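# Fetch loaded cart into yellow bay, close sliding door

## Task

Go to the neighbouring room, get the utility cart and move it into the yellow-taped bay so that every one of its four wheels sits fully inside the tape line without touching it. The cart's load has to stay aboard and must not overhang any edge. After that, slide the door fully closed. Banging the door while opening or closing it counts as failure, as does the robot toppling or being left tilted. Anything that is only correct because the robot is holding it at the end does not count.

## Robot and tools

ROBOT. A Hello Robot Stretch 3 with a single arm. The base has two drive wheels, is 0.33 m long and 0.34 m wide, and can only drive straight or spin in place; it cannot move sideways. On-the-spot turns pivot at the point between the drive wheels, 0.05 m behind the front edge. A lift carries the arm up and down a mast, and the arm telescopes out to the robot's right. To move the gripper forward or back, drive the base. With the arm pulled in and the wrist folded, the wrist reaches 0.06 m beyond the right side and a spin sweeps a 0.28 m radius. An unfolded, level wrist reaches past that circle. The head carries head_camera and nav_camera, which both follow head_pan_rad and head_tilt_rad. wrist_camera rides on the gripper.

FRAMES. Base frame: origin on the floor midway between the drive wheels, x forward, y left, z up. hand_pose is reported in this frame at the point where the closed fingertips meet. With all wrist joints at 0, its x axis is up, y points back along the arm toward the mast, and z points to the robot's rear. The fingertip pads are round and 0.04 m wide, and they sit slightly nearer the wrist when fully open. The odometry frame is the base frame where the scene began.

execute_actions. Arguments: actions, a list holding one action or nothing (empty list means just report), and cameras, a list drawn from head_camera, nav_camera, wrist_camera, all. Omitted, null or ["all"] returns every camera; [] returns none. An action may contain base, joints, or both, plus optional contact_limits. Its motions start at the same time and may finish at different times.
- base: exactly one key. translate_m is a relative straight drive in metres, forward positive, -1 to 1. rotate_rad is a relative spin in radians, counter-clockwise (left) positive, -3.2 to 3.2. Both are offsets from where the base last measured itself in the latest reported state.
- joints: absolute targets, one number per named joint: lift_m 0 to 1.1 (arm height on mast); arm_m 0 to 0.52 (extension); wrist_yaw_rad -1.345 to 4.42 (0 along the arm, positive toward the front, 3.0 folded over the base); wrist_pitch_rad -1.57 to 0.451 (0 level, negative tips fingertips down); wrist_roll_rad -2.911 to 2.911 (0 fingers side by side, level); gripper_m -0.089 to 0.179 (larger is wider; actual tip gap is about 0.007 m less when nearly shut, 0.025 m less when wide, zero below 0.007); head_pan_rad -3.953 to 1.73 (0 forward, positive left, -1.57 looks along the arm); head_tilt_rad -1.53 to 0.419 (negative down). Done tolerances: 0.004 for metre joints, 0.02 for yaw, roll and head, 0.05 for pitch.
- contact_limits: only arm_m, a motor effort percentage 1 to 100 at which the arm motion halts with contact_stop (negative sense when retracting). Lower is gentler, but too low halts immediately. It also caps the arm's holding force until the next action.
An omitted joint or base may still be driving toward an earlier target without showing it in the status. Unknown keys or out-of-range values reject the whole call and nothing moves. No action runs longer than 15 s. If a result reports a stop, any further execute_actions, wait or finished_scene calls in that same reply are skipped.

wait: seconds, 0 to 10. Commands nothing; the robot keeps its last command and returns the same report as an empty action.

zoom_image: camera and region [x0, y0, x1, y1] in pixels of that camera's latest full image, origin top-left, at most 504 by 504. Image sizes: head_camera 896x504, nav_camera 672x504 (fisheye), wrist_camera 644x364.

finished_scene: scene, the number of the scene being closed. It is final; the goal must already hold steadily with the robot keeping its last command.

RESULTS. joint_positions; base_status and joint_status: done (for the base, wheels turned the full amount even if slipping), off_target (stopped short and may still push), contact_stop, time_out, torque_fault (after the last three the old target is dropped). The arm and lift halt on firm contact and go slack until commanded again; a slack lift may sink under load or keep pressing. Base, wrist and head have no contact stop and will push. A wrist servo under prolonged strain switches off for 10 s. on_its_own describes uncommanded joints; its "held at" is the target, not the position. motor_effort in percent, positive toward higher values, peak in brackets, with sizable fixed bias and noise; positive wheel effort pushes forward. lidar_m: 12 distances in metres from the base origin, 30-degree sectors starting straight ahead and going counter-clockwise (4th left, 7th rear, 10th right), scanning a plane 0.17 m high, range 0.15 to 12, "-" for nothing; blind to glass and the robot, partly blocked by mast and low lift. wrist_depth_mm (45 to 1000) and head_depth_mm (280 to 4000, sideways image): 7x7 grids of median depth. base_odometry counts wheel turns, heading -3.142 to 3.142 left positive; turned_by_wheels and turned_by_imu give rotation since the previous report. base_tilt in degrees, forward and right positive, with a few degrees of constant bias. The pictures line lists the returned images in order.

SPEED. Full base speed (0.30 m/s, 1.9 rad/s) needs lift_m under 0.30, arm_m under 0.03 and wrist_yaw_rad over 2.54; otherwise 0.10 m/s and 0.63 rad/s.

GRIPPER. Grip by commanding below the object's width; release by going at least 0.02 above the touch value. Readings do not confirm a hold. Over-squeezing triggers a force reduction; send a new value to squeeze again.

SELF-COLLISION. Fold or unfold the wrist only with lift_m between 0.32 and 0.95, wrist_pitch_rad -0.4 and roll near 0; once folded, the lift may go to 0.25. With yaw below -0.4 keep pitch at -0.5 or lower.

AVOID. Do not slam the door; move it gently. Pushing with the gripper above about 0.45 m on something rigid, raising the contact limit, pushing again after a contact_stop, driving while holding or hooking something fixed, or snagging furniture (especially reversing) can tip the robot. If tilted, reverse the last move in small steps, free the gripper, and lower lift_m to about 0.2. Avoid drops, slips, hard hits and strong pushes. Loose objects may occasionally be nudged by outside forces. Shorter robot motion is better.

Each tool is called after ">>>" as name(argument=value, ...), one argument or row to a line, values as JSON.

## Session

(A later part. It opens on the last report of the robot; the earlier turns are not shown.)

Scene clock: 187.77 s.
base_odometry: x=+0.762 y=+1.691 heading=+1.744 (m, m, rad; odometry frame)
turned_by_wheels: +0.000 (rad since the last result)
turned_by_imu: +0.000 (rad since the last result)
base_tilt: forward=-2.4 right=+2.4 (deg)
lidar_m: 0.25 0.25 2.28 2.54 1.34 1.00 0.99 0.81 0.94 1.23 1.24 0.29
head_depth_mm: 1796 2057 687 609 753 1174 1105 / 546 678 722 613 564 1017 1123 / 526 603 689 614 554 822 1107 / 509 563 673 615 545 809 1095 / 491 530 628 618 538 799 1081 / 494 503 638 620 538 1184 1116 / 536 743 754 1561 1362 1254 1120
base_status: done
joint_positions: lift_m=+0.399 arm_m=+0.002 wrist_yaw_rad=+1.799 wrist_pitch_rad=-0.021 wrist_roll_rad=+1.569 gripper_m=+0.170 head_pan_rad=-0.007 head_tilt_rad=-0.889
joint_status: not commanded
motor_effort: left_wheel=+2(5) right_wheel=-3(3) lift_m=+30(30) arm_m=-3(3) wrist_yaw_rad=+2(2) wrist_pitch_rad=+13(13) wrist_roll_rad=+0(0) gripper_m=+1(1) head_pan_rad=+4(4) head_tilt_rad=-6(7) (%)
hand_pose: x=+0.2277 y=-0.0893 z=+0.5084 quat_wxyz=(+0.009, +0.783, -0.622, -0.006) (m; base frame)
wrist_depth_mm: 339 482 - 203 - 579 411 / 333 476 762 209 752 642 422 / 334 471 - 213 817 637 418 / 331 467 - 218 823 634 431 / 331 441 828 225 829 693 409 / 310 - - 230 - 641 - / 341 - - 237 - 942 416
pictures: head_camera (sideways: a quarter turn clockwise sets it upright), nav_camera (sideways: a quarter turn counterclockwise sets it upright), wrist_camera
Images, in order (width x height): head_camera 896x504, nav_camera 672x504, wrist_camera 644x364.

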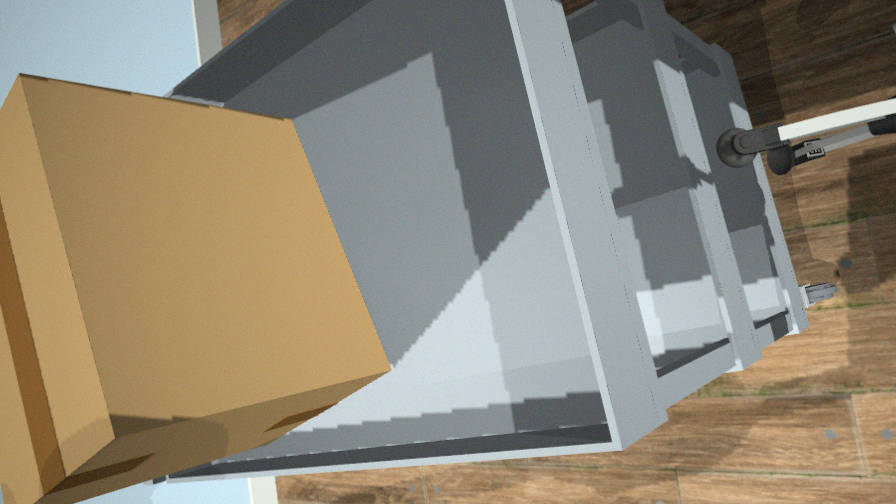

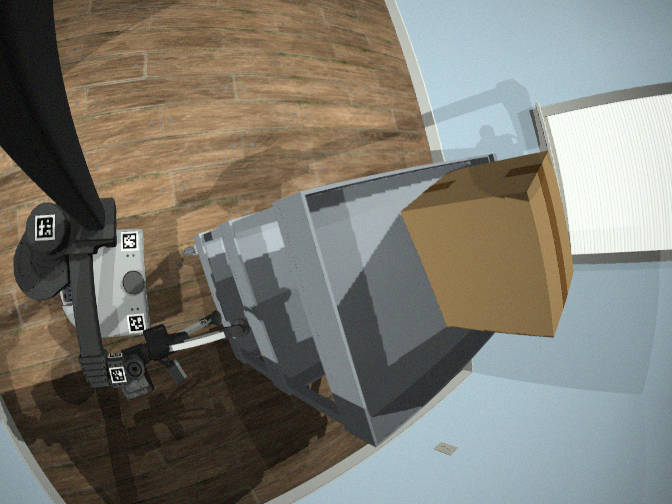

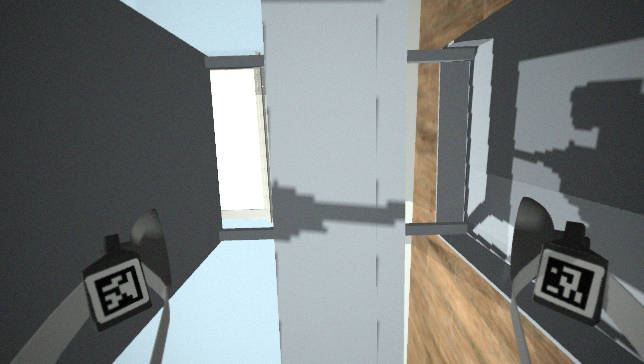

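>>> execute_actions(
  actions=[
    {"base":{"translate_m":0.09}},
  ],
)

Scene clock: 194.07 s.
base_odometry: x=+0.747 y=+1.779 heading=+1.744 (m, m, rad; odometry frame)
turned_by_wheels: +0.000 (rad since the last result)
turned_by_imu: +0.001 (rad since the last result)
base_tilt: forward=-2.3 right=+2.3 (deg)
lidar_m: 0.17 0.17 0.19 2.55 1.49 1.10 1.08 0.89 1.05 1.21 0.33 0.19
head_depth_mm: 1670 2004 682 611 532 755 1088 / 487 539 668 613 533 495 1060 / 484 500 608 613 534 488 1055 / 487 467 560 616 534 482 980 / 489 440 520 600 537 475 739 / 492 422 486 595 538 476 1069 / 497 427 681 620 529 469 1116
base_status: done
joint_positions: lift_m=+0.399 arm_m=+0.002 wrist_yaw_rad=+1.799 wrist_pitch_rad=-0.021 wrist_roll_rad=+1.569 gripper_m=+0.170 head_pan_rad=-0.007 head_tilt_rad=-0.889
joint_status: not commanded
motor_effort: left_wheel=+2(5) right_wheel=-2(3) lift_m=+30(30) arm_m=-2(3) wrist_yaw_rad=+2(2) wrist_pitch_rad=+13(13) wrist_roll_rad=+0(0) gripper_m=+0(1) head_pan_rad=+4(5) head_tilt_rad=-6(7) (%)
hand_pose: x=+0.2277 y=-0.0893 z=+0.5084 quat_wxyz=(+0.009, +0.783, -0.622, -0.006) (m; base frame)
wrist_depth_mm: 334 - 122 122 122 574 420 / 334 478 127 125 125 630 420 / 335 469 662 128 128 650 423 / 332 470 654 132 131 627 420 / 328 435 644 134 134 715 410 / 313 - - 138 138 638 - / 342 459 - 142 142 926 432
pictures: head_camera (sideways: a quarter turn clockwise sets it upright), nav_camera (sideways: a quarter turn counterclockwise sets it upright), wrist_camera
Images, in order (width x height): head_camera 896x504, nav_camera 672x504, wrist_camera 644x364.

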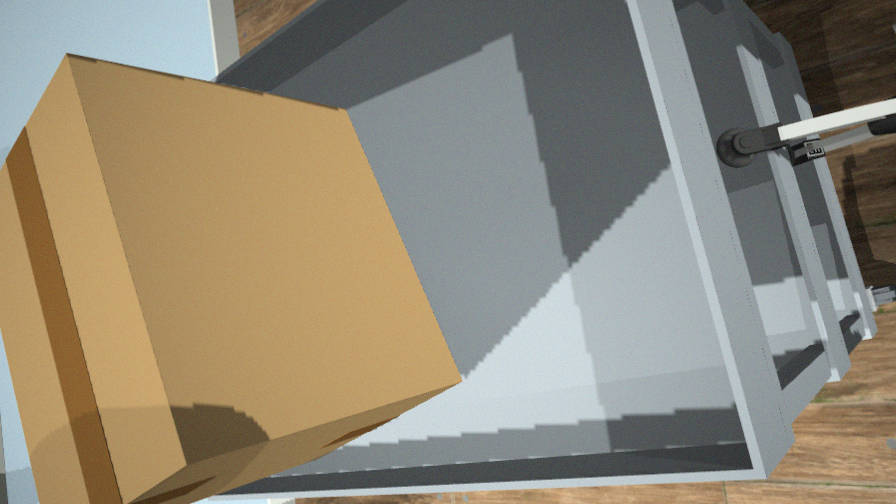

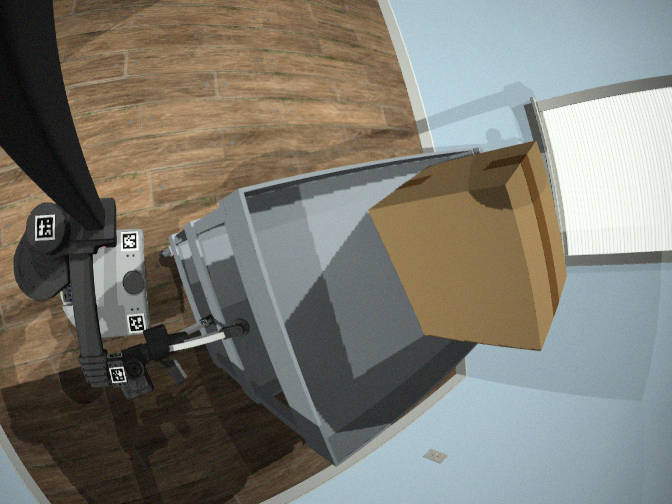

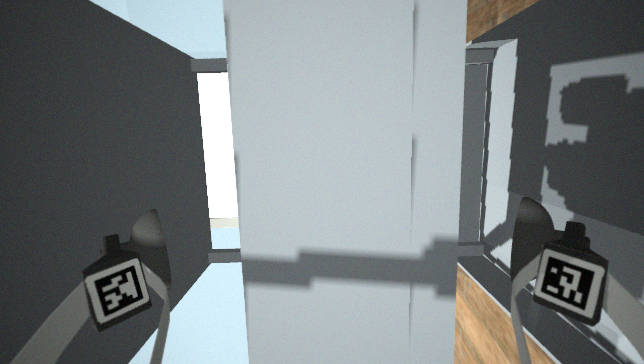

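>>> execute_actions(
  actions=[
    {"joints":{"gripper_m":0.035}},
  ],
  cameras=["wrist_camera"],
)

>>> execute_actions(
  actions=[
    {"base":{"translate_m":-0.3}},
  ],
)

Scene clock: 198.73 s.
base_odometry: x=+0.747 y=+1.779 heading=+1.744 (m, m, rad; odometry frame)
turned_by_wheels: +0.000 (rad since the last result)
turned_by_imu: +0.001 (rad since the last result)
base_tilt: forward=-2.4 right=+2.3 (deg)
lidar_m: 0.17 0.17 0.19 2.55 1.49 1.09 1.08 0.89 1.05 1.22 0.33 0.19
head_depth_mm: 1679 2008 683 608 529 753 1086 / 487 537 670 612 532 495 1055 / 484 500 607 616 534 488 1059 / 487 468 560 616 535 480 979 / 488 438 520 597 537 475 739 / 492 423 486 595 539 475 1069 / 497 427 680 623 529 469 1109
base_status: not commanded
joint_positions: lift_m=+0.399 arm_m=+0.002 wrist_yaw_rad=+1.799 wrist_pitch_rad=-0.037 wrist_roll_rad=+1.571 gripper_m=+0.037 head_pan_rad=-0.007 head_tilt_rad=-0.889
joint_status: all done
motor_effort: left_wheel=+2(2) right_wheel=-4(4) lift_m=+30(30) arm_m=-2(2) wrist_yaw_rad=+2(2) wrist_pitch_rad=+23(29) wrist_roll_rad=-1(0) gripper_m=-37(100) head_pan_rad=+3(5) head_tilt_rad=-6(6) (%)
hand_pose: x=+0.2272 y=-0.0894 z=+0.5042 quat_wxyz=(+0.015, +0.783, -0.622, -0.012) (m; base frame)
wrist_depth_mm: 346 - 122 123 123 564 412 / 343 502 125 125 126 598 410 / 344 494 129 128 129 612 412 / 339 482 132 132 132 619 417 / 338 476 135 135 136 571 416 / 334 444 139 138 140 555 419 / 332 - - 142 144 909 404
pictures: wrist_camera
Images, in order (width x height): wrist_camera 644x364.

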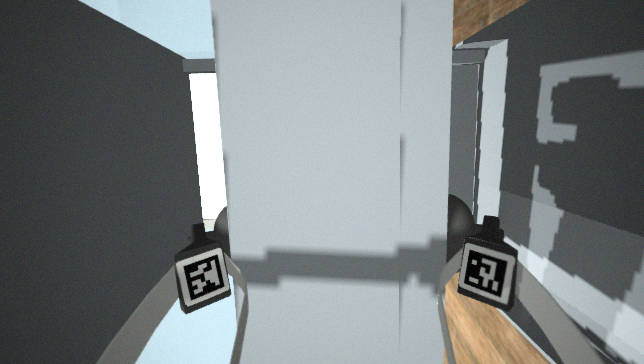

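Scene clock: 202.83 s.
base_odometry: x=+0.799 y=+1.484 heading=+1.744 (m, m, rad; odometry frame)
turned_by_wheels: +0.000 (rad since the last result)
turned_by_imu: +0.001 (rad since the last result)
base_tilt: forward=-2.3 right=+2.4 (deg)
lidar_m: 0.21 0.22 2.54 2.51 0.98 0.79 2.70 0.63 0.69 1.26 0.28 0.21
head_depth_mm: 477 510 623 608 530 743 1058 / 481 496 603 611 532 746 1008 / 482 483 585 614 533 682 1064 / 487 471 568 616 534 684 1060 / 489 483 676 620 536 685 1075 / 1822 2089 1838 589 528 613 1115 / 1803 2088 1920 1631 1393 1232 1119
base_status: done
joint_positions: lift_m=+0.399 arm_m=+0.002 wrist_yaw_rad=+1.798 wrist_pitch_rad=-0.045 wrist_roll_rad=+1.569 gripper_m=+0.057 head_pan_rad=-0.007 head_tilt_rad=-0.889
joint_status: not commanded
on_its_own: gripper_m is held at +0.056, not at your +0.035, by its stall guard, which is not easing now
motor_effort: left_wheel=+2(6) right_wheel=-7(27) lift_m=+29(30) arm_m=+0(3) wrist_yaw_rad=+2(25) wrist_pitch_rad=+27(27) wrist_roll_rad=+0(2) gripper_m=-25(36) head_pan_rad=+5(4) head_tilt_rad=-7(7) (%)
hand_pose: x=+0.2270 y=-0.0893 z=+0.5024 quat_wxyz=(+0.019, +0.783, -0.622, -0.013) (m; base frame)
wrist_depth_mm: 342 514 101 103 103 559 404 / 351 498 109 109 110 557 405 / 349 496 117 117 118 604 408 / 339 498 127 126 127 605 407 / 343 492 138 136 138 542 414 / 336 448 150 150 151 822 414 / 341 - - 165 172 901 373
pictures: head_camera (sideways: a quarter turn clockwise sets it upright), nav_camera (sideways: a quarter turn counterclockwise sets it upright), wrist_camera
Images, in order (width x height): head_camera 896x504, nav_camera 672x504, wrist_camera 644x364.

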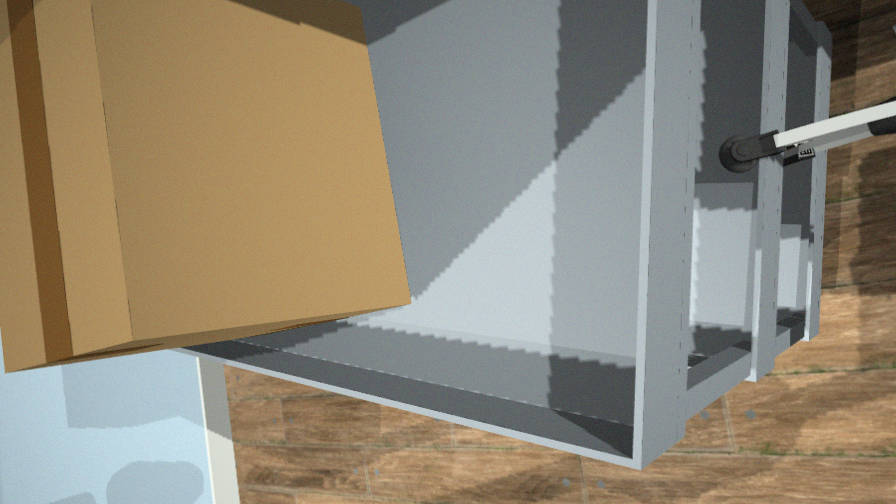

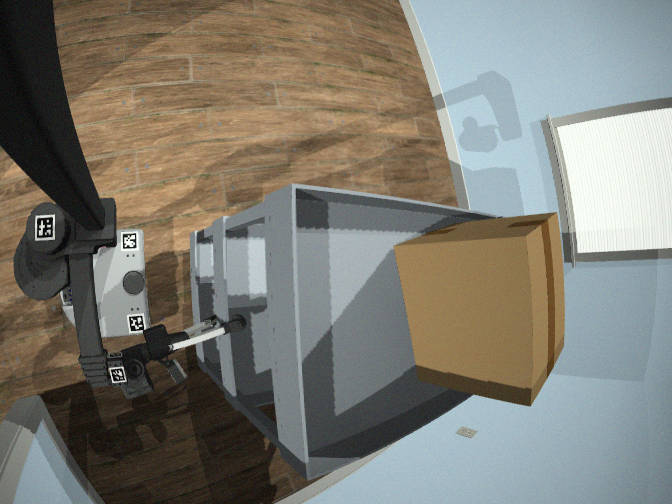

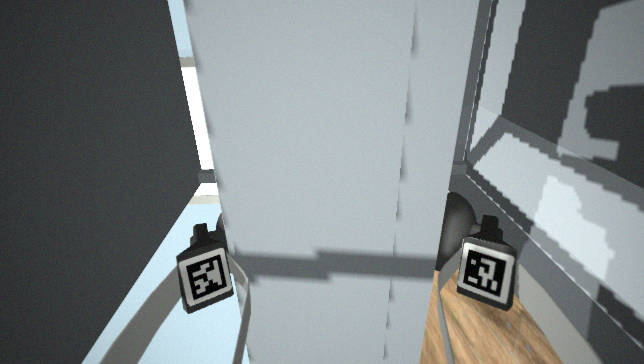

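>>> execute_actions(
  actions=[
    {"base":{"translate_m":-0.3},"joints":{"head_tilt_rad":-0.75}},
  ],
  cameras=["head_camera","nav_camera"],
)

Scene clock: 212.53 s.
base_odometry: x=+0.850 y=+1.188 heading=+1.745 (m, m, rad; odometry frame)
turned_by_wheels: +0.000 (rad since the last result)
turned_by_imu: +0.002 (rad since the last result)
base_tilt: forward=-2.3 right=+2.4 (deg)
lidar_m: 0.23 0.28 2.71 2.45 0.67 0.51 2.41 2.29 0.45 0.64 0.25 0.23
head_depth_mm: 2132 504 520 616 582 500 685 / 2098 504 529 625 584 501 698 / 2104 590 564 645 584 503 729 / 2060 2363 2268 684 587 512 754 / 2040 2309 2286 1842 574 525 876 / 1983 2286 2297 1843 1541 1266 1148 / 1977 2229 2309 1843 1534 1320 1153
base_status: done
joint_positions: lift_m=+0.399 arm_m=+0.002 wrist_yaw_rad=+1.748 wrist_pitch_rad=-0.043 wrist_roll_rad=+1.569 gripper_m=+0.057 head_pan_rad=-0.007 head_tilt_rad=-0.754
joint_status: all done
on_its_own: wrist_yaw_rad is held at +1.751, not at your +1.800, by its stall guard, which is not easing now; gripper_m is held at +0.056, not at your +0.035, by its stall guard, which is not easing now
motor_effort: left_wheel=+2(2) right_wheel=-5(20) lift_m=+30(30) arm_m=-1(1) wrist_yaw_rad=+3(41) wrist_pitch_rad=+26(27) wrist_roll_rad=+0(0) gripper_m=-26(26) head_pan_rad=+4(3) head_tilt_rad=+2(22) (%)
hand_pose: x=+0.2296 y=-0.1018 z=+0.5029 quat_wxyz=(+0.017, +0.767, -0.641, -0.013) (m; base frame)
wrist_depth_mm: 350 409 77 78 78 80 401 / 345 462 85 86 87 92 404 / 346 499 96 97 98 528 407 / 342 497 110 111 112 531 407 / 340 - 128 129 131 483 419 / 339 - 160 155 159 806 382 / 336 - - 194 - 907 349
pictures: head_camera (sideways: a quarter turn clockwise sets it upright), nav_camera (sideways: a quarter turn counterclockwise sets it upright)
Images, in order (width x height): head_camera 896x504, nav_camera 672x504.

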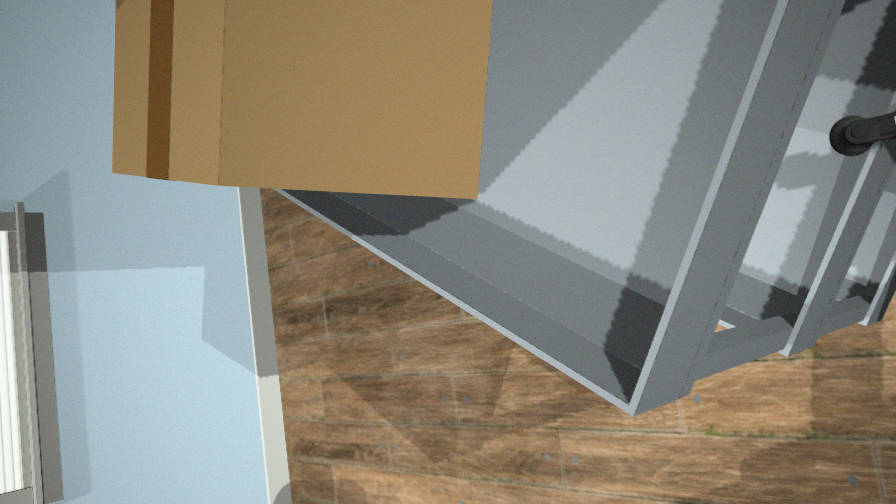

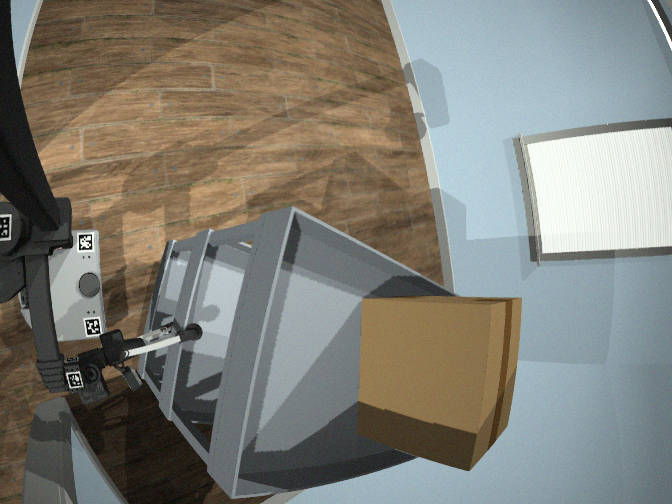

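>>> execute_actions(
  actions=[
    {"joints":{"arm_m":0.12,"head_tilt_rad":-0.6,"head_pan_rad":-0.2},"contact_limits":{"arm_m":30}},
  ],
  cameras=["head_camera","nav_camera"],
)

Scene clock: 246.10 s.
base_odometry: x=+0.850 y=+1.188 heading=+1.744 (m, m, rad; odometry frame)
turned_by_wheels: +0.000 (rad since the last result)
turned_by_imu: +0.000 (rad since the last result)
base_tilt: forward=-2.4 right=+2.4 (deg)
lidar_m: 0.24 2.37 2.71 2.46 0.67 0.51 2.40 2.30 0.45 0.64 0.29 0.24
head_depth_mm: 1842 1872 546 606 665 550 440 / 2156 2221 542 586 646 551 446 / 2190 2372 525 570 635 552 451 / 2139 2296 590 646 651 553 454 / 2034 2300 2519 2123 740 539 443 / 1974 2163 2410 2197 1740 1429 1219 / 1921 2106 2356 2214 1760 1442 1221
base_status: not commanded
joint_positions: lift_m=+0.399 arm_m=+0.119 wrist_yaw_rad=+1.803 wrist_pitch_rad=-0.043 wrist_roll_rad=+1.567 gripper_m=+0.060 head_pan_rad=-0.193 head_tilt_rad=-0.606
joint_status: all done
on_its_own: wrist_yaw_rad is held at +1.751, not at your +1.800, by its stall guard, which is still easing; gripper_m is held at +0.059, not at your +0.035, by its stall guard, which is not easing now
motor_effort: left_wheel=+4(7) right_wheel=+6(12) lift_m=+30(30) arm_m=+7(14) wrist_yaw_rad=-67(95) wrist_pitch_rad=+26(26) wrist_roll_rad=+1(4) gripper_m=-25(25) head_pan_rad=-6(25) head_tilt_rad=+4(22) (%)
contact_limits: arm_m 30 (drawing in: default 24, maximum 40; extending or still: default 35, maximum 56)
hand_pose: x=+0.2268 y=-0.2056 z=+0.5029 quat_wxyz=(+0.019, +0.784, -0.620, -0.012) (m; base frame)
wrist_depth_mm: 343 438 84 85 85 90 403 / 345 480 92 93 94 499 400 / 346 497 101 102 104 552 412 / 342 494 116 115 116 581 407 / 342 496 128 130 131 501 411 / 339 - 151 150 154 - 398 / 335 - - 177 195 872 356
pictures: head_camera (sideways: a quarter turn clockwise sets it upright), nav_camera (sideways: a quarter turn counterclockwise sets it upright)
Images, in order (width x height): head_camera 896x504, nav_camera 672x504.

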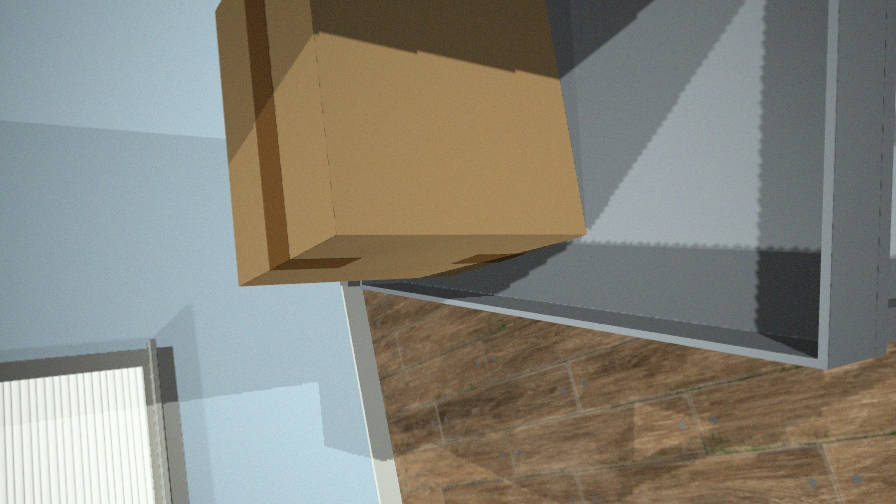

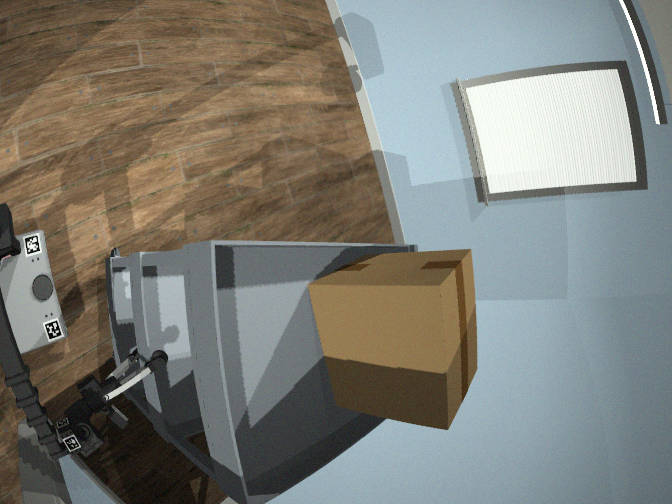

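>>> execute_actions(
  actions=[
    {"base":{"translate_m":-0.12}},
  ],
  cameras=["head_camera","nav_camera","wrist_camera"],
)

Scene clock: 265.23 s.
base_odometry: x=+0.871 y=+1.070 heading=+1.744 (m, m, rad; odometry frame)
turned_by_wheels: +0.000 (rad since the last result)
turned_by_imu: +0.001 (rad since the last result)
base_tilt: forward=-2.3 right=+2.3 (deg)
lidar_m: 0.25 2.49 2.69 2.44 0.50 0.41 2.29 2.30 0.42 0.41 0.30 0.25
head_depth_mm: 1873 1924 549 609 665 550 479 / 2216 2244 542 590 647 551 447 / 2298 2520 528 574 640 552 450 / 2223 2423 669 741 672 553 456 / 2160 2410 2631 2220 1689 599 491 / 2096 2319 2556 2208 1739 1429 1220 / 2010 2218 2461 2234 1756 1432 1222
base_status: done
joint_positions: lift_m=+0.399 arm_m=+0.120 wrist_yaw_rad=+1.741 wrist_pitch_rad=-0.042 wrist_roll_rad=+1.573 gripper_m=+0.060 head_pan_rad=-0.193 head_tilt_rad=-0.605
joint_status: not commanded
on_its_own: wrist_yaw_rad is held at +1.743, not at your +1.800, by its stall guard, which is not easing now; gripper_m is held at +0.059, not at your +0.035, by its stall guard, which is not easing now
motor_effort: left_wheel=+2(3) right_wheel=-1(31) lift_m=+29(30) arm_m=-2(1) wrist_yaw_rad=+2(85) wrist_pitch_rad=+26(26) wrist_roll_rad=-2(5) gripper_m=-25(26) head_pan_rad=-4(4) head_tilt_rad=+4(4) (%)
hand_pose: x=+0.2299 y=-0.2218 z=+0.5031 quat_wxyz=(+0.016, +0.765, -0.644, -0.014) (m; base frame)
wrist_depth_mm: 341 469 90 90 91 490 402 / 349 498 98 98 99 530 407 / 343 500 107 108 108 573 410 / 344 484 120 118 120 586 414 / 342 489 132 132 134 506 414 / 339 - 152 150 152 767 406 / 334 - - 172 183 888 368
pictures: head_camera (sideways: a quarter turn clockwise sets it upright), nav_camera (sideways: a quarter turn counterclockwise sets it upright), wrist_camera
Images, in order (width x height): head_camera 896x504, nav_camera 672x504, wrist_camera 644x364.

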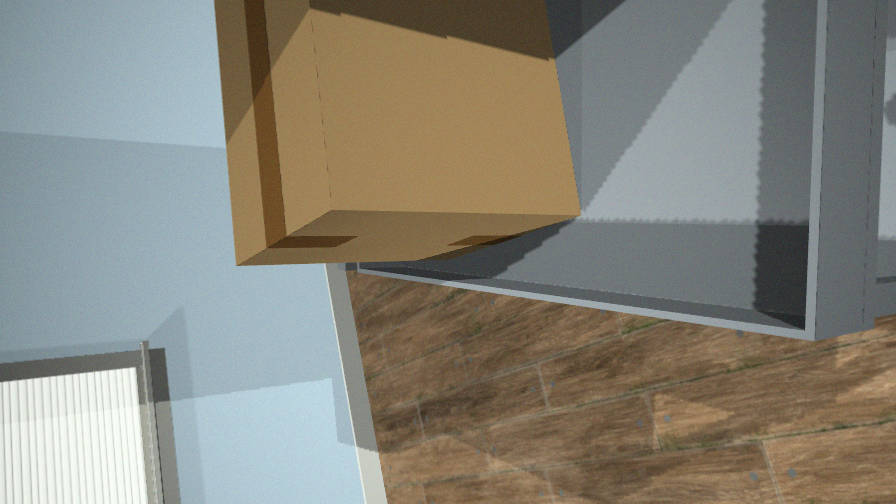

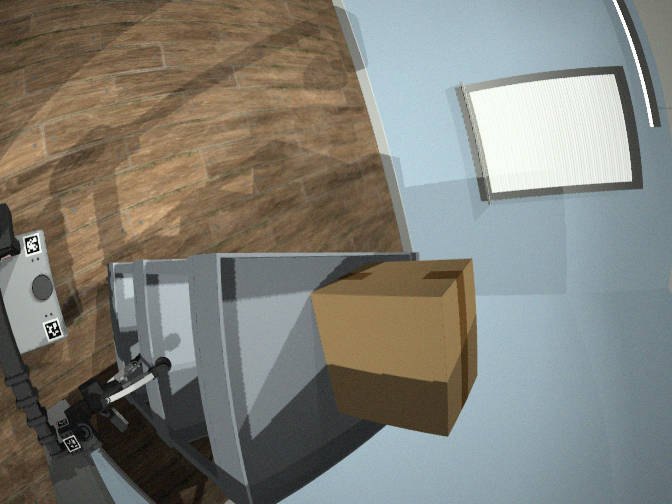

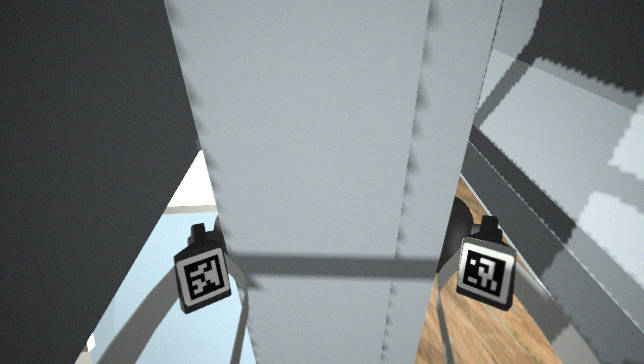

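>>> execute_actions(
  actions=[
    {"base":{"translate_m":-0.14},"joints":{"arm_m":0.07,"wrist_yaw_rad":1.81}},
  ],
  cameras=["head_camera","nav_camera"],
)

Scene clock: 293.10 s.
base_odometry: x=+0.895 y=+0.932 heading=+1.745 (m, m, rad; odometry frame)
turned_by_wheels: +0.001 (rad since the last result)
turned_by_imu: +0.002 (rad since the last result)
base_tilt: forward=-2.3 right=+2.4 (deg)
lidar_m: 0.25 2.63 2.66 0.56 0.31 2.37 2.15 2.17 1.50 0.41 0.27 0.25
head_depth_mm: 1900 1949 541 587 646 549 468 / 2242 2305 539 585 646 551 444 / 2445 2656 535 580 646 552 455 / 2367 2587 2703 761 661 554 466 / 2267 2549 2724 2226 653 541 476 / 2201 2405 2636 2192 1750 1394 1150 / 2124 2357 2583 2205 1750 1437 1223
base_status: done
joint_positions: lift_m=+0.399 arm_m=+0.070 wrist_yaw_rad=+1.768 wrist_pitch_rad=-0.041 wrist_roll_rad=+1.573 gripper_m=+0.060 head_pan_rad=-0.193 head_tilt_rad=-0.605
joint_status: wrist_yaw_rad off_target (ended at +1.768, target +1.810); the others done
on_its_own: wrist_yaw_rad is held at +1.746, not at your +1.810, by its stall guard, which is still easing; gripper_m is held at +0.059, not at your +0.035, by its stall guard, which is not easing now
motor_effort: left_wheel=+5(6) right_wheel=-11(21) lift_m=+30(30) arm_m=+1(9) wrist_yaw_rad=-28(95) wrist_pitch_rad=+25(25) wrist_roll_rad=-2(5) gripper_m=-25(25) head_pan_rad=-5(5) head_tilt_rad=+3(4) (%)
hand_pose: x=+0.2287 y=-0.1650 z=+0.5032 quat_wxyz=(+0.016, +0.773, -0.634, -0.014) (m; base frame)
wrist_depth_mm: 348 414 73 74 74 75 399 / 349 439 81 82 83 86 408 / 342 499 92 93 95 504 416 / 343 495 106 107 109 510 411 / 342 - 125 127 129 474 418 / 336 - 155 154 158 - 383 / 337 - - 197 314 862 344
pictures: head_camera (sideways: a quarter turn clockwise sets it upright), nav_camera (sideways: a quarter turn counterclockwise sets it upright)
Images, in order (width x height): head_camera 896x504, nav_camera 672x504.

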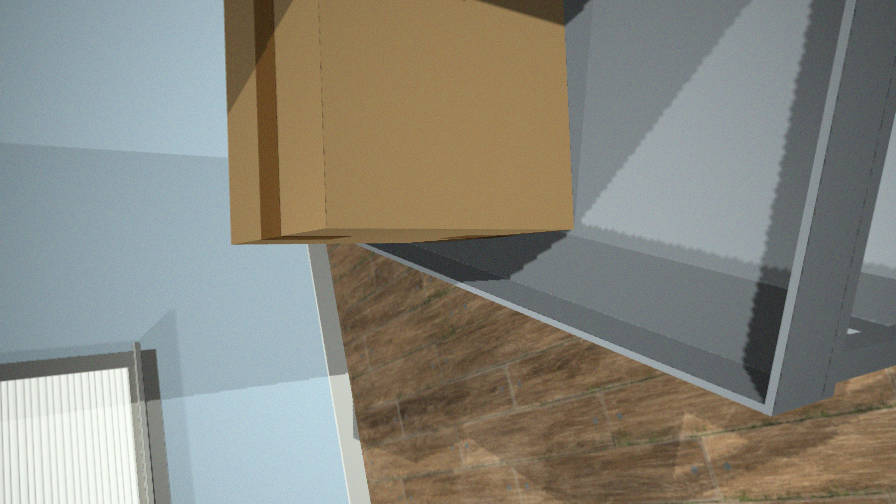

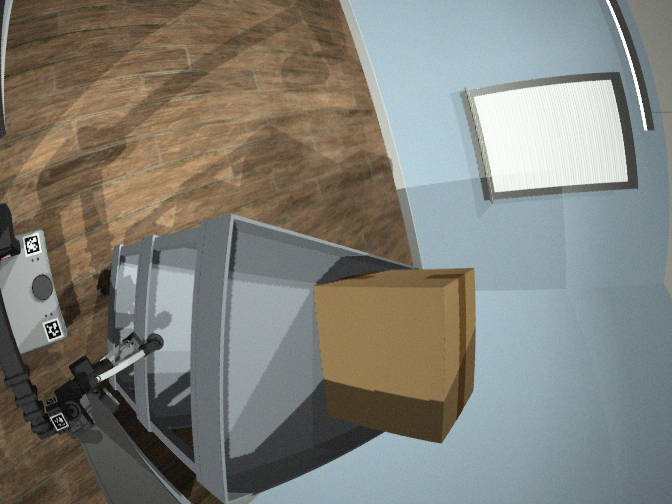

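>>> execute_actions(
  actions=[
    {"base":{"translate_m":-0.12},"joints":{"arm_m":0.02,"wrist_yaw_rad":1.82,"head_pan_rad":-0.9,"head_tilt_rad":-1.1}},
  ],
)

Scene clock: 325.37 s.
base_odometry: x=+0.916 y=+0.814 heading=+1.745 (m, m, rad; odometry frame)
turned_by_wheels: +0.000 (rad since the last result)
turned_by_imu: +0.001 (rad since the last result)
base_tilt: forward=-2.3 right=+2.4 (deg)
lidar_m: 0.24 0.33 2.64 0.34 0.25 2.25 2.04 2.05 1.52 0.43 0.24 0.23
head_depth_mm: 398 460 563 770 1279 1190 1077 / 1410 1627 599 652 1234 - - / 1510 1686 573 548 836 - - / 1533 643 592 537 834 1182 - / 708 645 595 538 814 1166 1110 / 517 611 597 540 800 1146 1106 / 484 568 599 540 513 1152 1105
base_status: done
joint_positions: lift_m=+0.399 arm_m=+0.020 wrist_yaw_rad=+1.817 wrist_pitch_rad=-0.038 wrist_roll_rad=+1.573 gripper_m=+0.060 head_pan_rad=-0.893 head_tilt_rad=-1.086
joint_status: all done
on_its_own: gripper_m is held at +0.059, not at your +0.035, by its stall guard, which is not easing now
motor_effort: left_wheel=+1(9) right_wheel=-8(19) lift_m=+30(30) arm_m=-1(12) wrist_yaw_rad=+4(100) wrist_pitch_rad=+23(25) wrist_roll_rad=-2(5) gripper_m=-25(26) head_pan_rad=-3(47) head_tilt_rad=-8(44) (%)
hand_pose: x=+0.2261 y=-0.1029 z=+0.5040 quat_wxyz=(+0.015, +0.788, -0.615, -0.013) (m; base frame)
wrist_depth_mm: 331 51 52 52 53 53 54 / 347 59 60 60 61 62 356 / 343 402 71 72 73 74 409 / 339 457 87 89 90 431 414 / 336 - 113 116 118 780 402 / 335 - 177 166 179 745 371 / 330 335 334 297 - 810 518
pictures: head_camera (sideways: a quarter turn clockwise sets it upright), nav_camera (sideways: a quarter turn counterclockwise sets it upright), wrist_camera
Images, in order (width x height): head_camera 896x504, nav_camera 672x504, wrist_camera 644x364.

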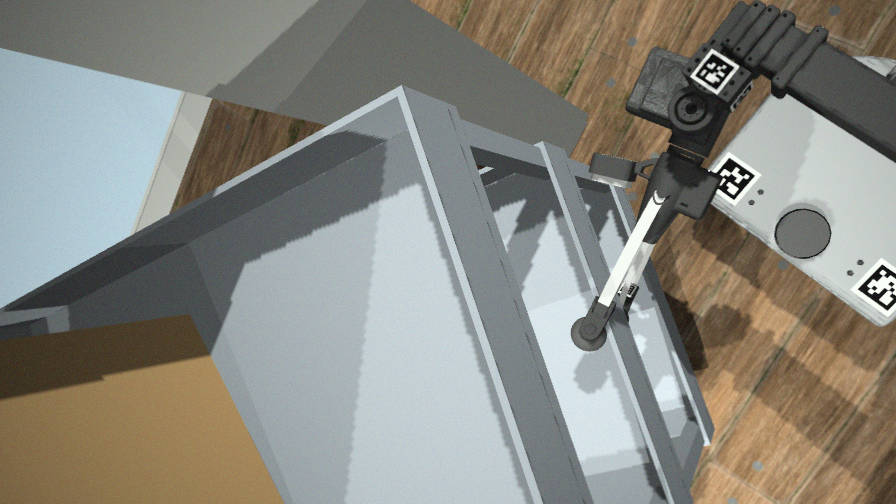

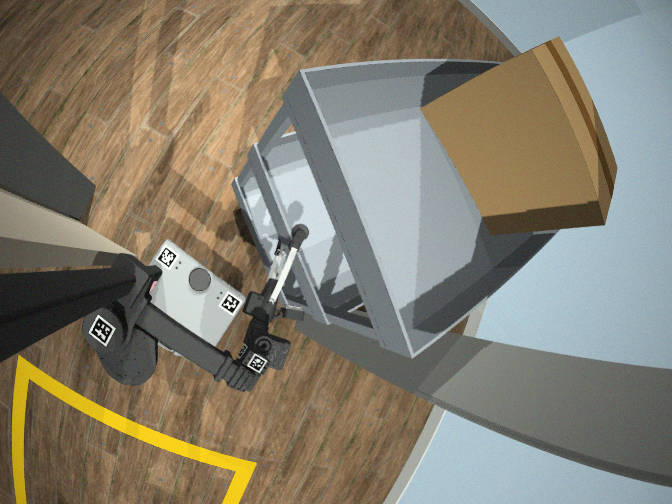

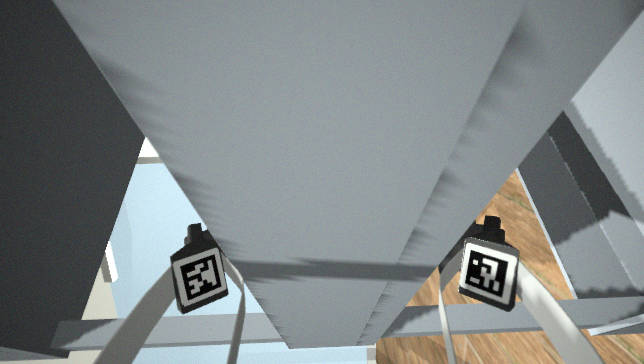

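>>> execute_actions(
  actions=[
    {"joints":{"arm_m":0.0,"wrist_yaw_rad":1.62}},
  ],
  cameras=["head_camera","wrist_camera"],
)

>>> execute_actions(
  actions=[
    {"base":{"translate_m":-0.12}},
  ],
  cameras=["head_camera","wrist_camera","nav_camera"],
)

Scene clock: 347.03 s.
base_odometry: x=+0.916 y=+0.814 heading=+1.745 (m, m, rad; odometry frame)
turned_by_wheels: +0.000 (rad since the last result)
turned_by_imu: +0.001 (rad since the last result)
base_tilt: forward=-2.4 right=+2.3 (deg)
lidar_m: 0.25 0.33 2.63 0.34 0.25 2.24 2.04 2.05 1.52 0.43 0.25 0.24
head_depth_mm: 398 461 563 780 1286 1189 1077 / 1420 1622 564 738 1237 - - / 1498 1683 573 555 961 - - / 1540 643 593 544 839 1184 - / 716 655 595 538 830 1161 1121 / 531 626 597 540 799 1148 1105 / 496 578 599 541 788 1158 1107
base_status: not commanded
joint_positions: lift_m=+0.399 arm_m=+0.002 wrist_yaw_rad=+1.662 wrist_pitch_rad=-0.038 wrist_roll_rad=+1.575 gripper_m=+0.060 head_pan_rad=-0.893 head_tilt_rad=-1.086
joint_status: wrist_yaw_rad off_target (ended at +1.662, target +1.620); the others done
joint sent to its limit — the command would take arm_m past its lower limit, so that joint was sent only as far as its limit.
on_its_own: gripper_m is held at +0.059, not at your +0.035, by its stall guard, which is not easing now; wrist_yaw_rad is at rest, and its effort (-54) is outside its rest range (-12 to +12)
motor_effort: left_wheel=+5(9) right_wheel=-7(10) lift_m=+30(30) arm_m=+0(5) wrist_yaw_rad=-54(100) wrist_pitch_rad=+23(23) wrist_roll_rad=-2(2) gripper_m=-26(26) head_pan_rad=-4(5) head_tilt_rad=-8(8) (%)
hand_pose: x=+0.2327 y=-0.1235 z=+0.5040 quat_wxyz=(+0.013, +0.738, -0.674, -0.014) (m; base frame)
wrist_depth_mm: 348 71 69 69 70 71 406 / 345 435 77 78 79 81 410 / 342 462 87 89 90 502 404 / 343 489 102 103 105 510 414 / 336 - 121 123 125 780 414 / 333 - 157 152 156 - 382 / 331 - - 200 313 792 342
pictures: head_camera (sideways: a quarter turn clockwise sets it upright), wrist_camera
Images, in order (width x height): head_camera 896x504, wrist_camera 644x364.

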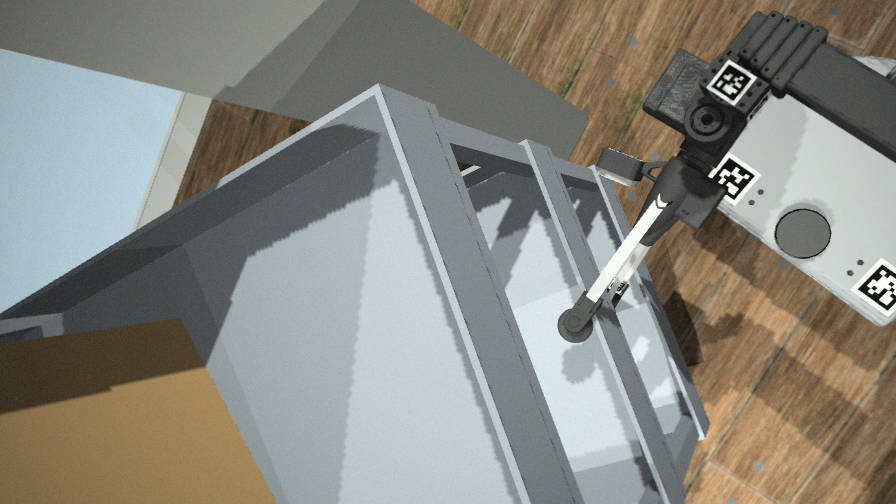

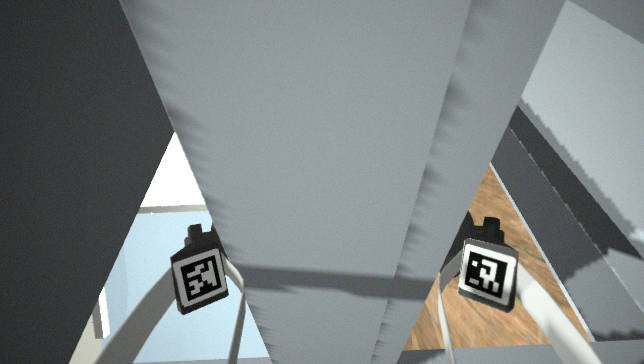

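Scene clock: 349.47 s.
base_odometry: x=+0.937 y=+0.696 heading=+1.746 (m, m, rad; odometry frame)
turned_by_wheels: +0.000 (rad since the last result)
turned_by_imu: +0.001 (rad since the last result)
base_tilt: forward=-2.3 right=+2.4 (deg)
lidar_m: 0.25 0.31 2.61 0.23 2.39 2.11 1.91 1.93 1.54 1.16 0.26 0.24
head_depth_mm: 414 704 1487 1398 1285 1191 1074 / 433 516 602 1358 1287 - - / 460 555 572 659 1142 - - / 1608 637 590 550 845 1191 - / 721 665 595 536 833 1163 1108 / 558 635 596 538 800 1092 1103 / 510 592 599 540 513 1154 1107
base_status: done
joint_positions: lift_m=+0.399 arm_m=+0.002 wrist_yaw_rad=+1.628 wrist_pitch_rad=-0.040 wrist_roll_rad=+1.579 gripper_m=+0.060 head_pan_rad=-0.894 head_tilt_rad=-1.087
joint_status: not commanded
on_its_own: gripper_m is held at +0.059, not at your +0.035, by its stall guard, which is not easing now; wrist_yaw_rad moved -0.034 to your old target +1.620
motor_effort: left_wheel=+2(9) right_wheel=-13(27) lift_m=+30(30) arm_m=+0(1) wrist_yaw_rad=-10(54) wrist_pitch_rad=+25(25) wrist_roll_rad=-3(7) gripper_m=-24(26) head_pan_rad=-4(5) head_tilt_rad=-7(9) (%)
hand_pose: x=+0.2333 y=-0.1322 z=+0.5035 quat_wxyz=(+0.013, +0.727, -0.687, -0.017) (m; base frame)
wrist_depth_mm: 349 445 82 83 84 88 399 / 350 470 90 91 93 501 408 / 344 491 100 102 102 542 407 / 340 485 115 114 116 564 415 / 339 487 129 130 131 502 417 / 335 - 155 151 155 - 391 / 332 - - 180 200 916 354
pictures: head_camera (sideways: a quarter turn clockwise sets it upright), nav_camera (sideways: a quarter turn counterclockwise sets it upright), wrist_camera
Images, in order (width x height): head_camera 896x504, nav_camera 672x504, wrist_camera 644x364.

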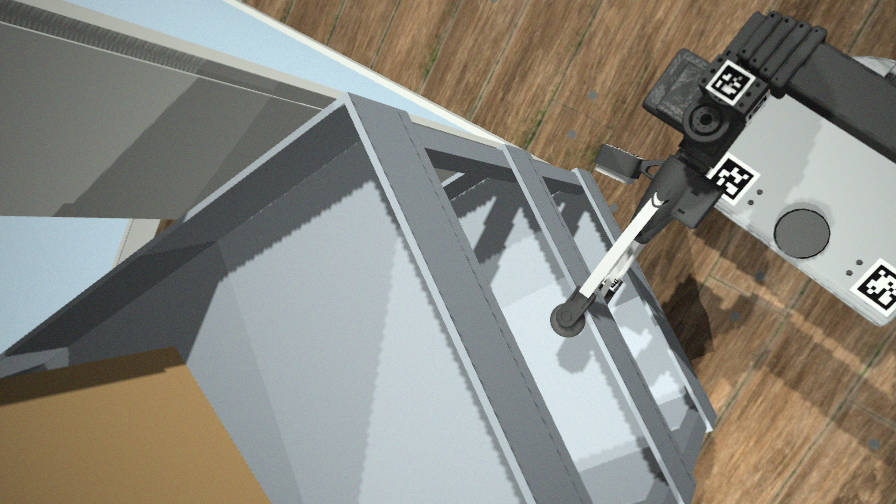

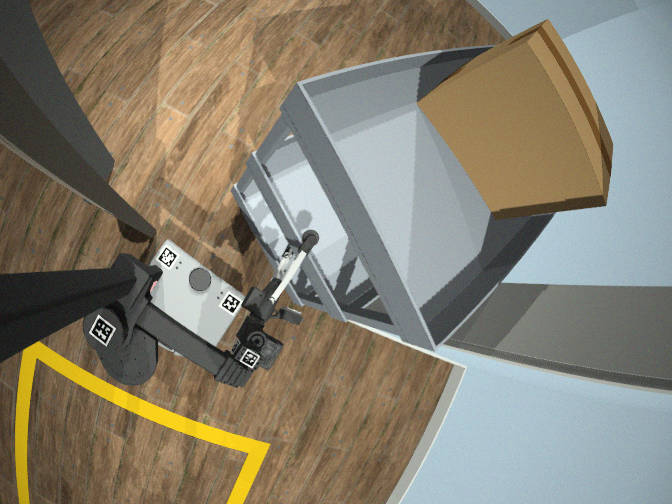

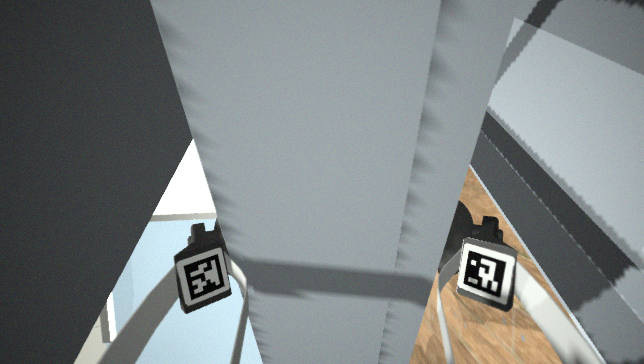

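>>> execute_actions(
  actions=[
    {"base":{"translate_m":-0.15}},
  ],
  cameras=["head_camera","wrist_camera","nav_camera"],
)

Scene clock: 357.50 s.
base_odometry: x=+0.963 y=+0.548 heading=+1.746 (m, m, rad; odometry frame)
turned_by_wheels: +0.000 (rad since the last result)
turned_by_imu: +0.001 (rad since the last result)
base_tilt: forward=-2.4 right=+2.4 (deg)
lidar_m: 0.23 0.25 0.29 0.48 2.36 1.96 1.77 1.78 1.57 1.42 0.28 0.23
head_depth_mm: 1128 1606 1548 1405 1280 1196 1076 / 767 1068 1497 1411 1287 - - / 562 730 542 820 1271 - - / 519 602 592 559 852 1191 - / 556 634 596 534 828 1163 1110 / 1780 668 596 538 794 1004 1108 / 598 633 600 539 483 773 1110
base_status: done
joint_positions: lift_m=+0.399 arm_m=+0.002 wrist_yaw_rad=+1.619 wrist_pitch_rad=-0.043 wrist_roll_rad=+1.578 gripper_m=+0.060 head_pan_rad=-0.894 head_tilt_rad=-1.087
joint_status: not commanded
on_its_own: gripper_m is held at +0.059, not at your +0.035, by its stall guard, which is not easing now
motor_effort: left_wheel=+1(3) right_wheel=-7(26) lift_m=+29(30) arm_m=+1(1) wrist_yaw_rad=+1(10) wrist_pitch_rad=+26(26) wrist_roll_rad=-4(6) gripper_m=-24(27) head_pan_rad=-5(4) head_tilt_rad=-7(8) (%)
hand_pose: x=+0.2333 y=-0.1344 z=+0.5027 quat_wxyz=(+0.014, +0.724, -0.690, -0.018) (m; base frame)
wrist_depth_mm: 346 515 104 105 106 549 405 / 347 509 111 111 112 601 411 / 348 507 119 118 120 607 411 / 343 498 128 127 128 610 407 / 340 492 137 137 138 554 411 / 335 448 149 148 151 - 420 / 333 - - 161 165 891 377
pictures: head_camera (sideways: a quarter turn clockwise sets it upright), nav_camera (sideways: a quarter turn counterclockwise sets it upright), wrist_camera
Images, in order (width x height): head_camera 896x504, nav_camera 672x504, wrist_camera 644x364.

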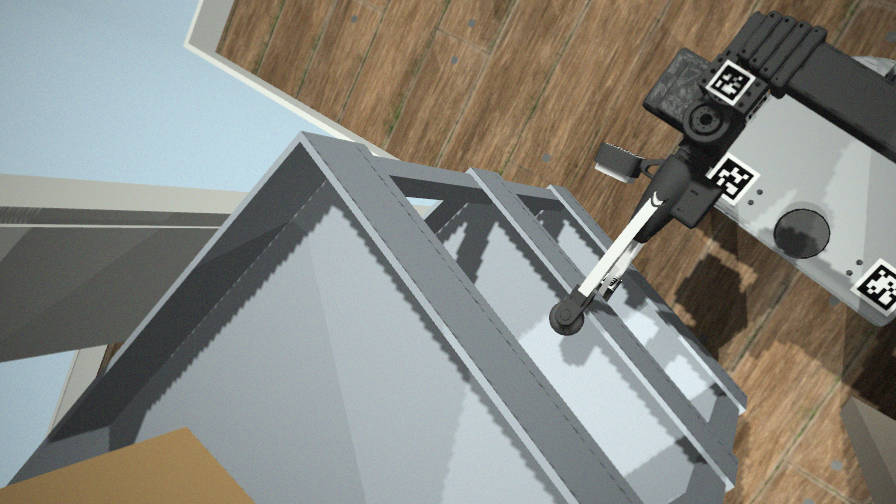

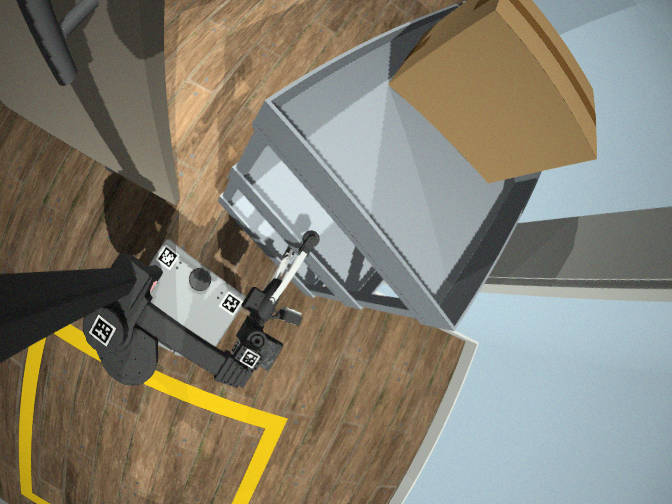

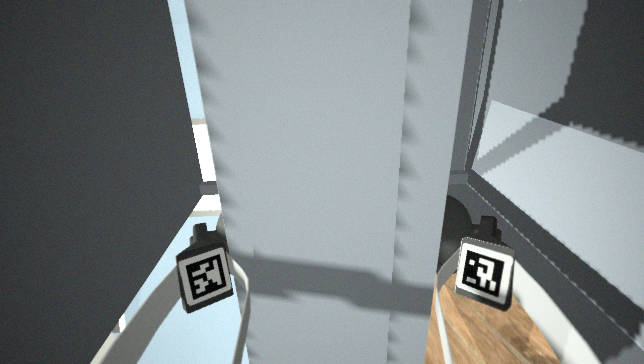

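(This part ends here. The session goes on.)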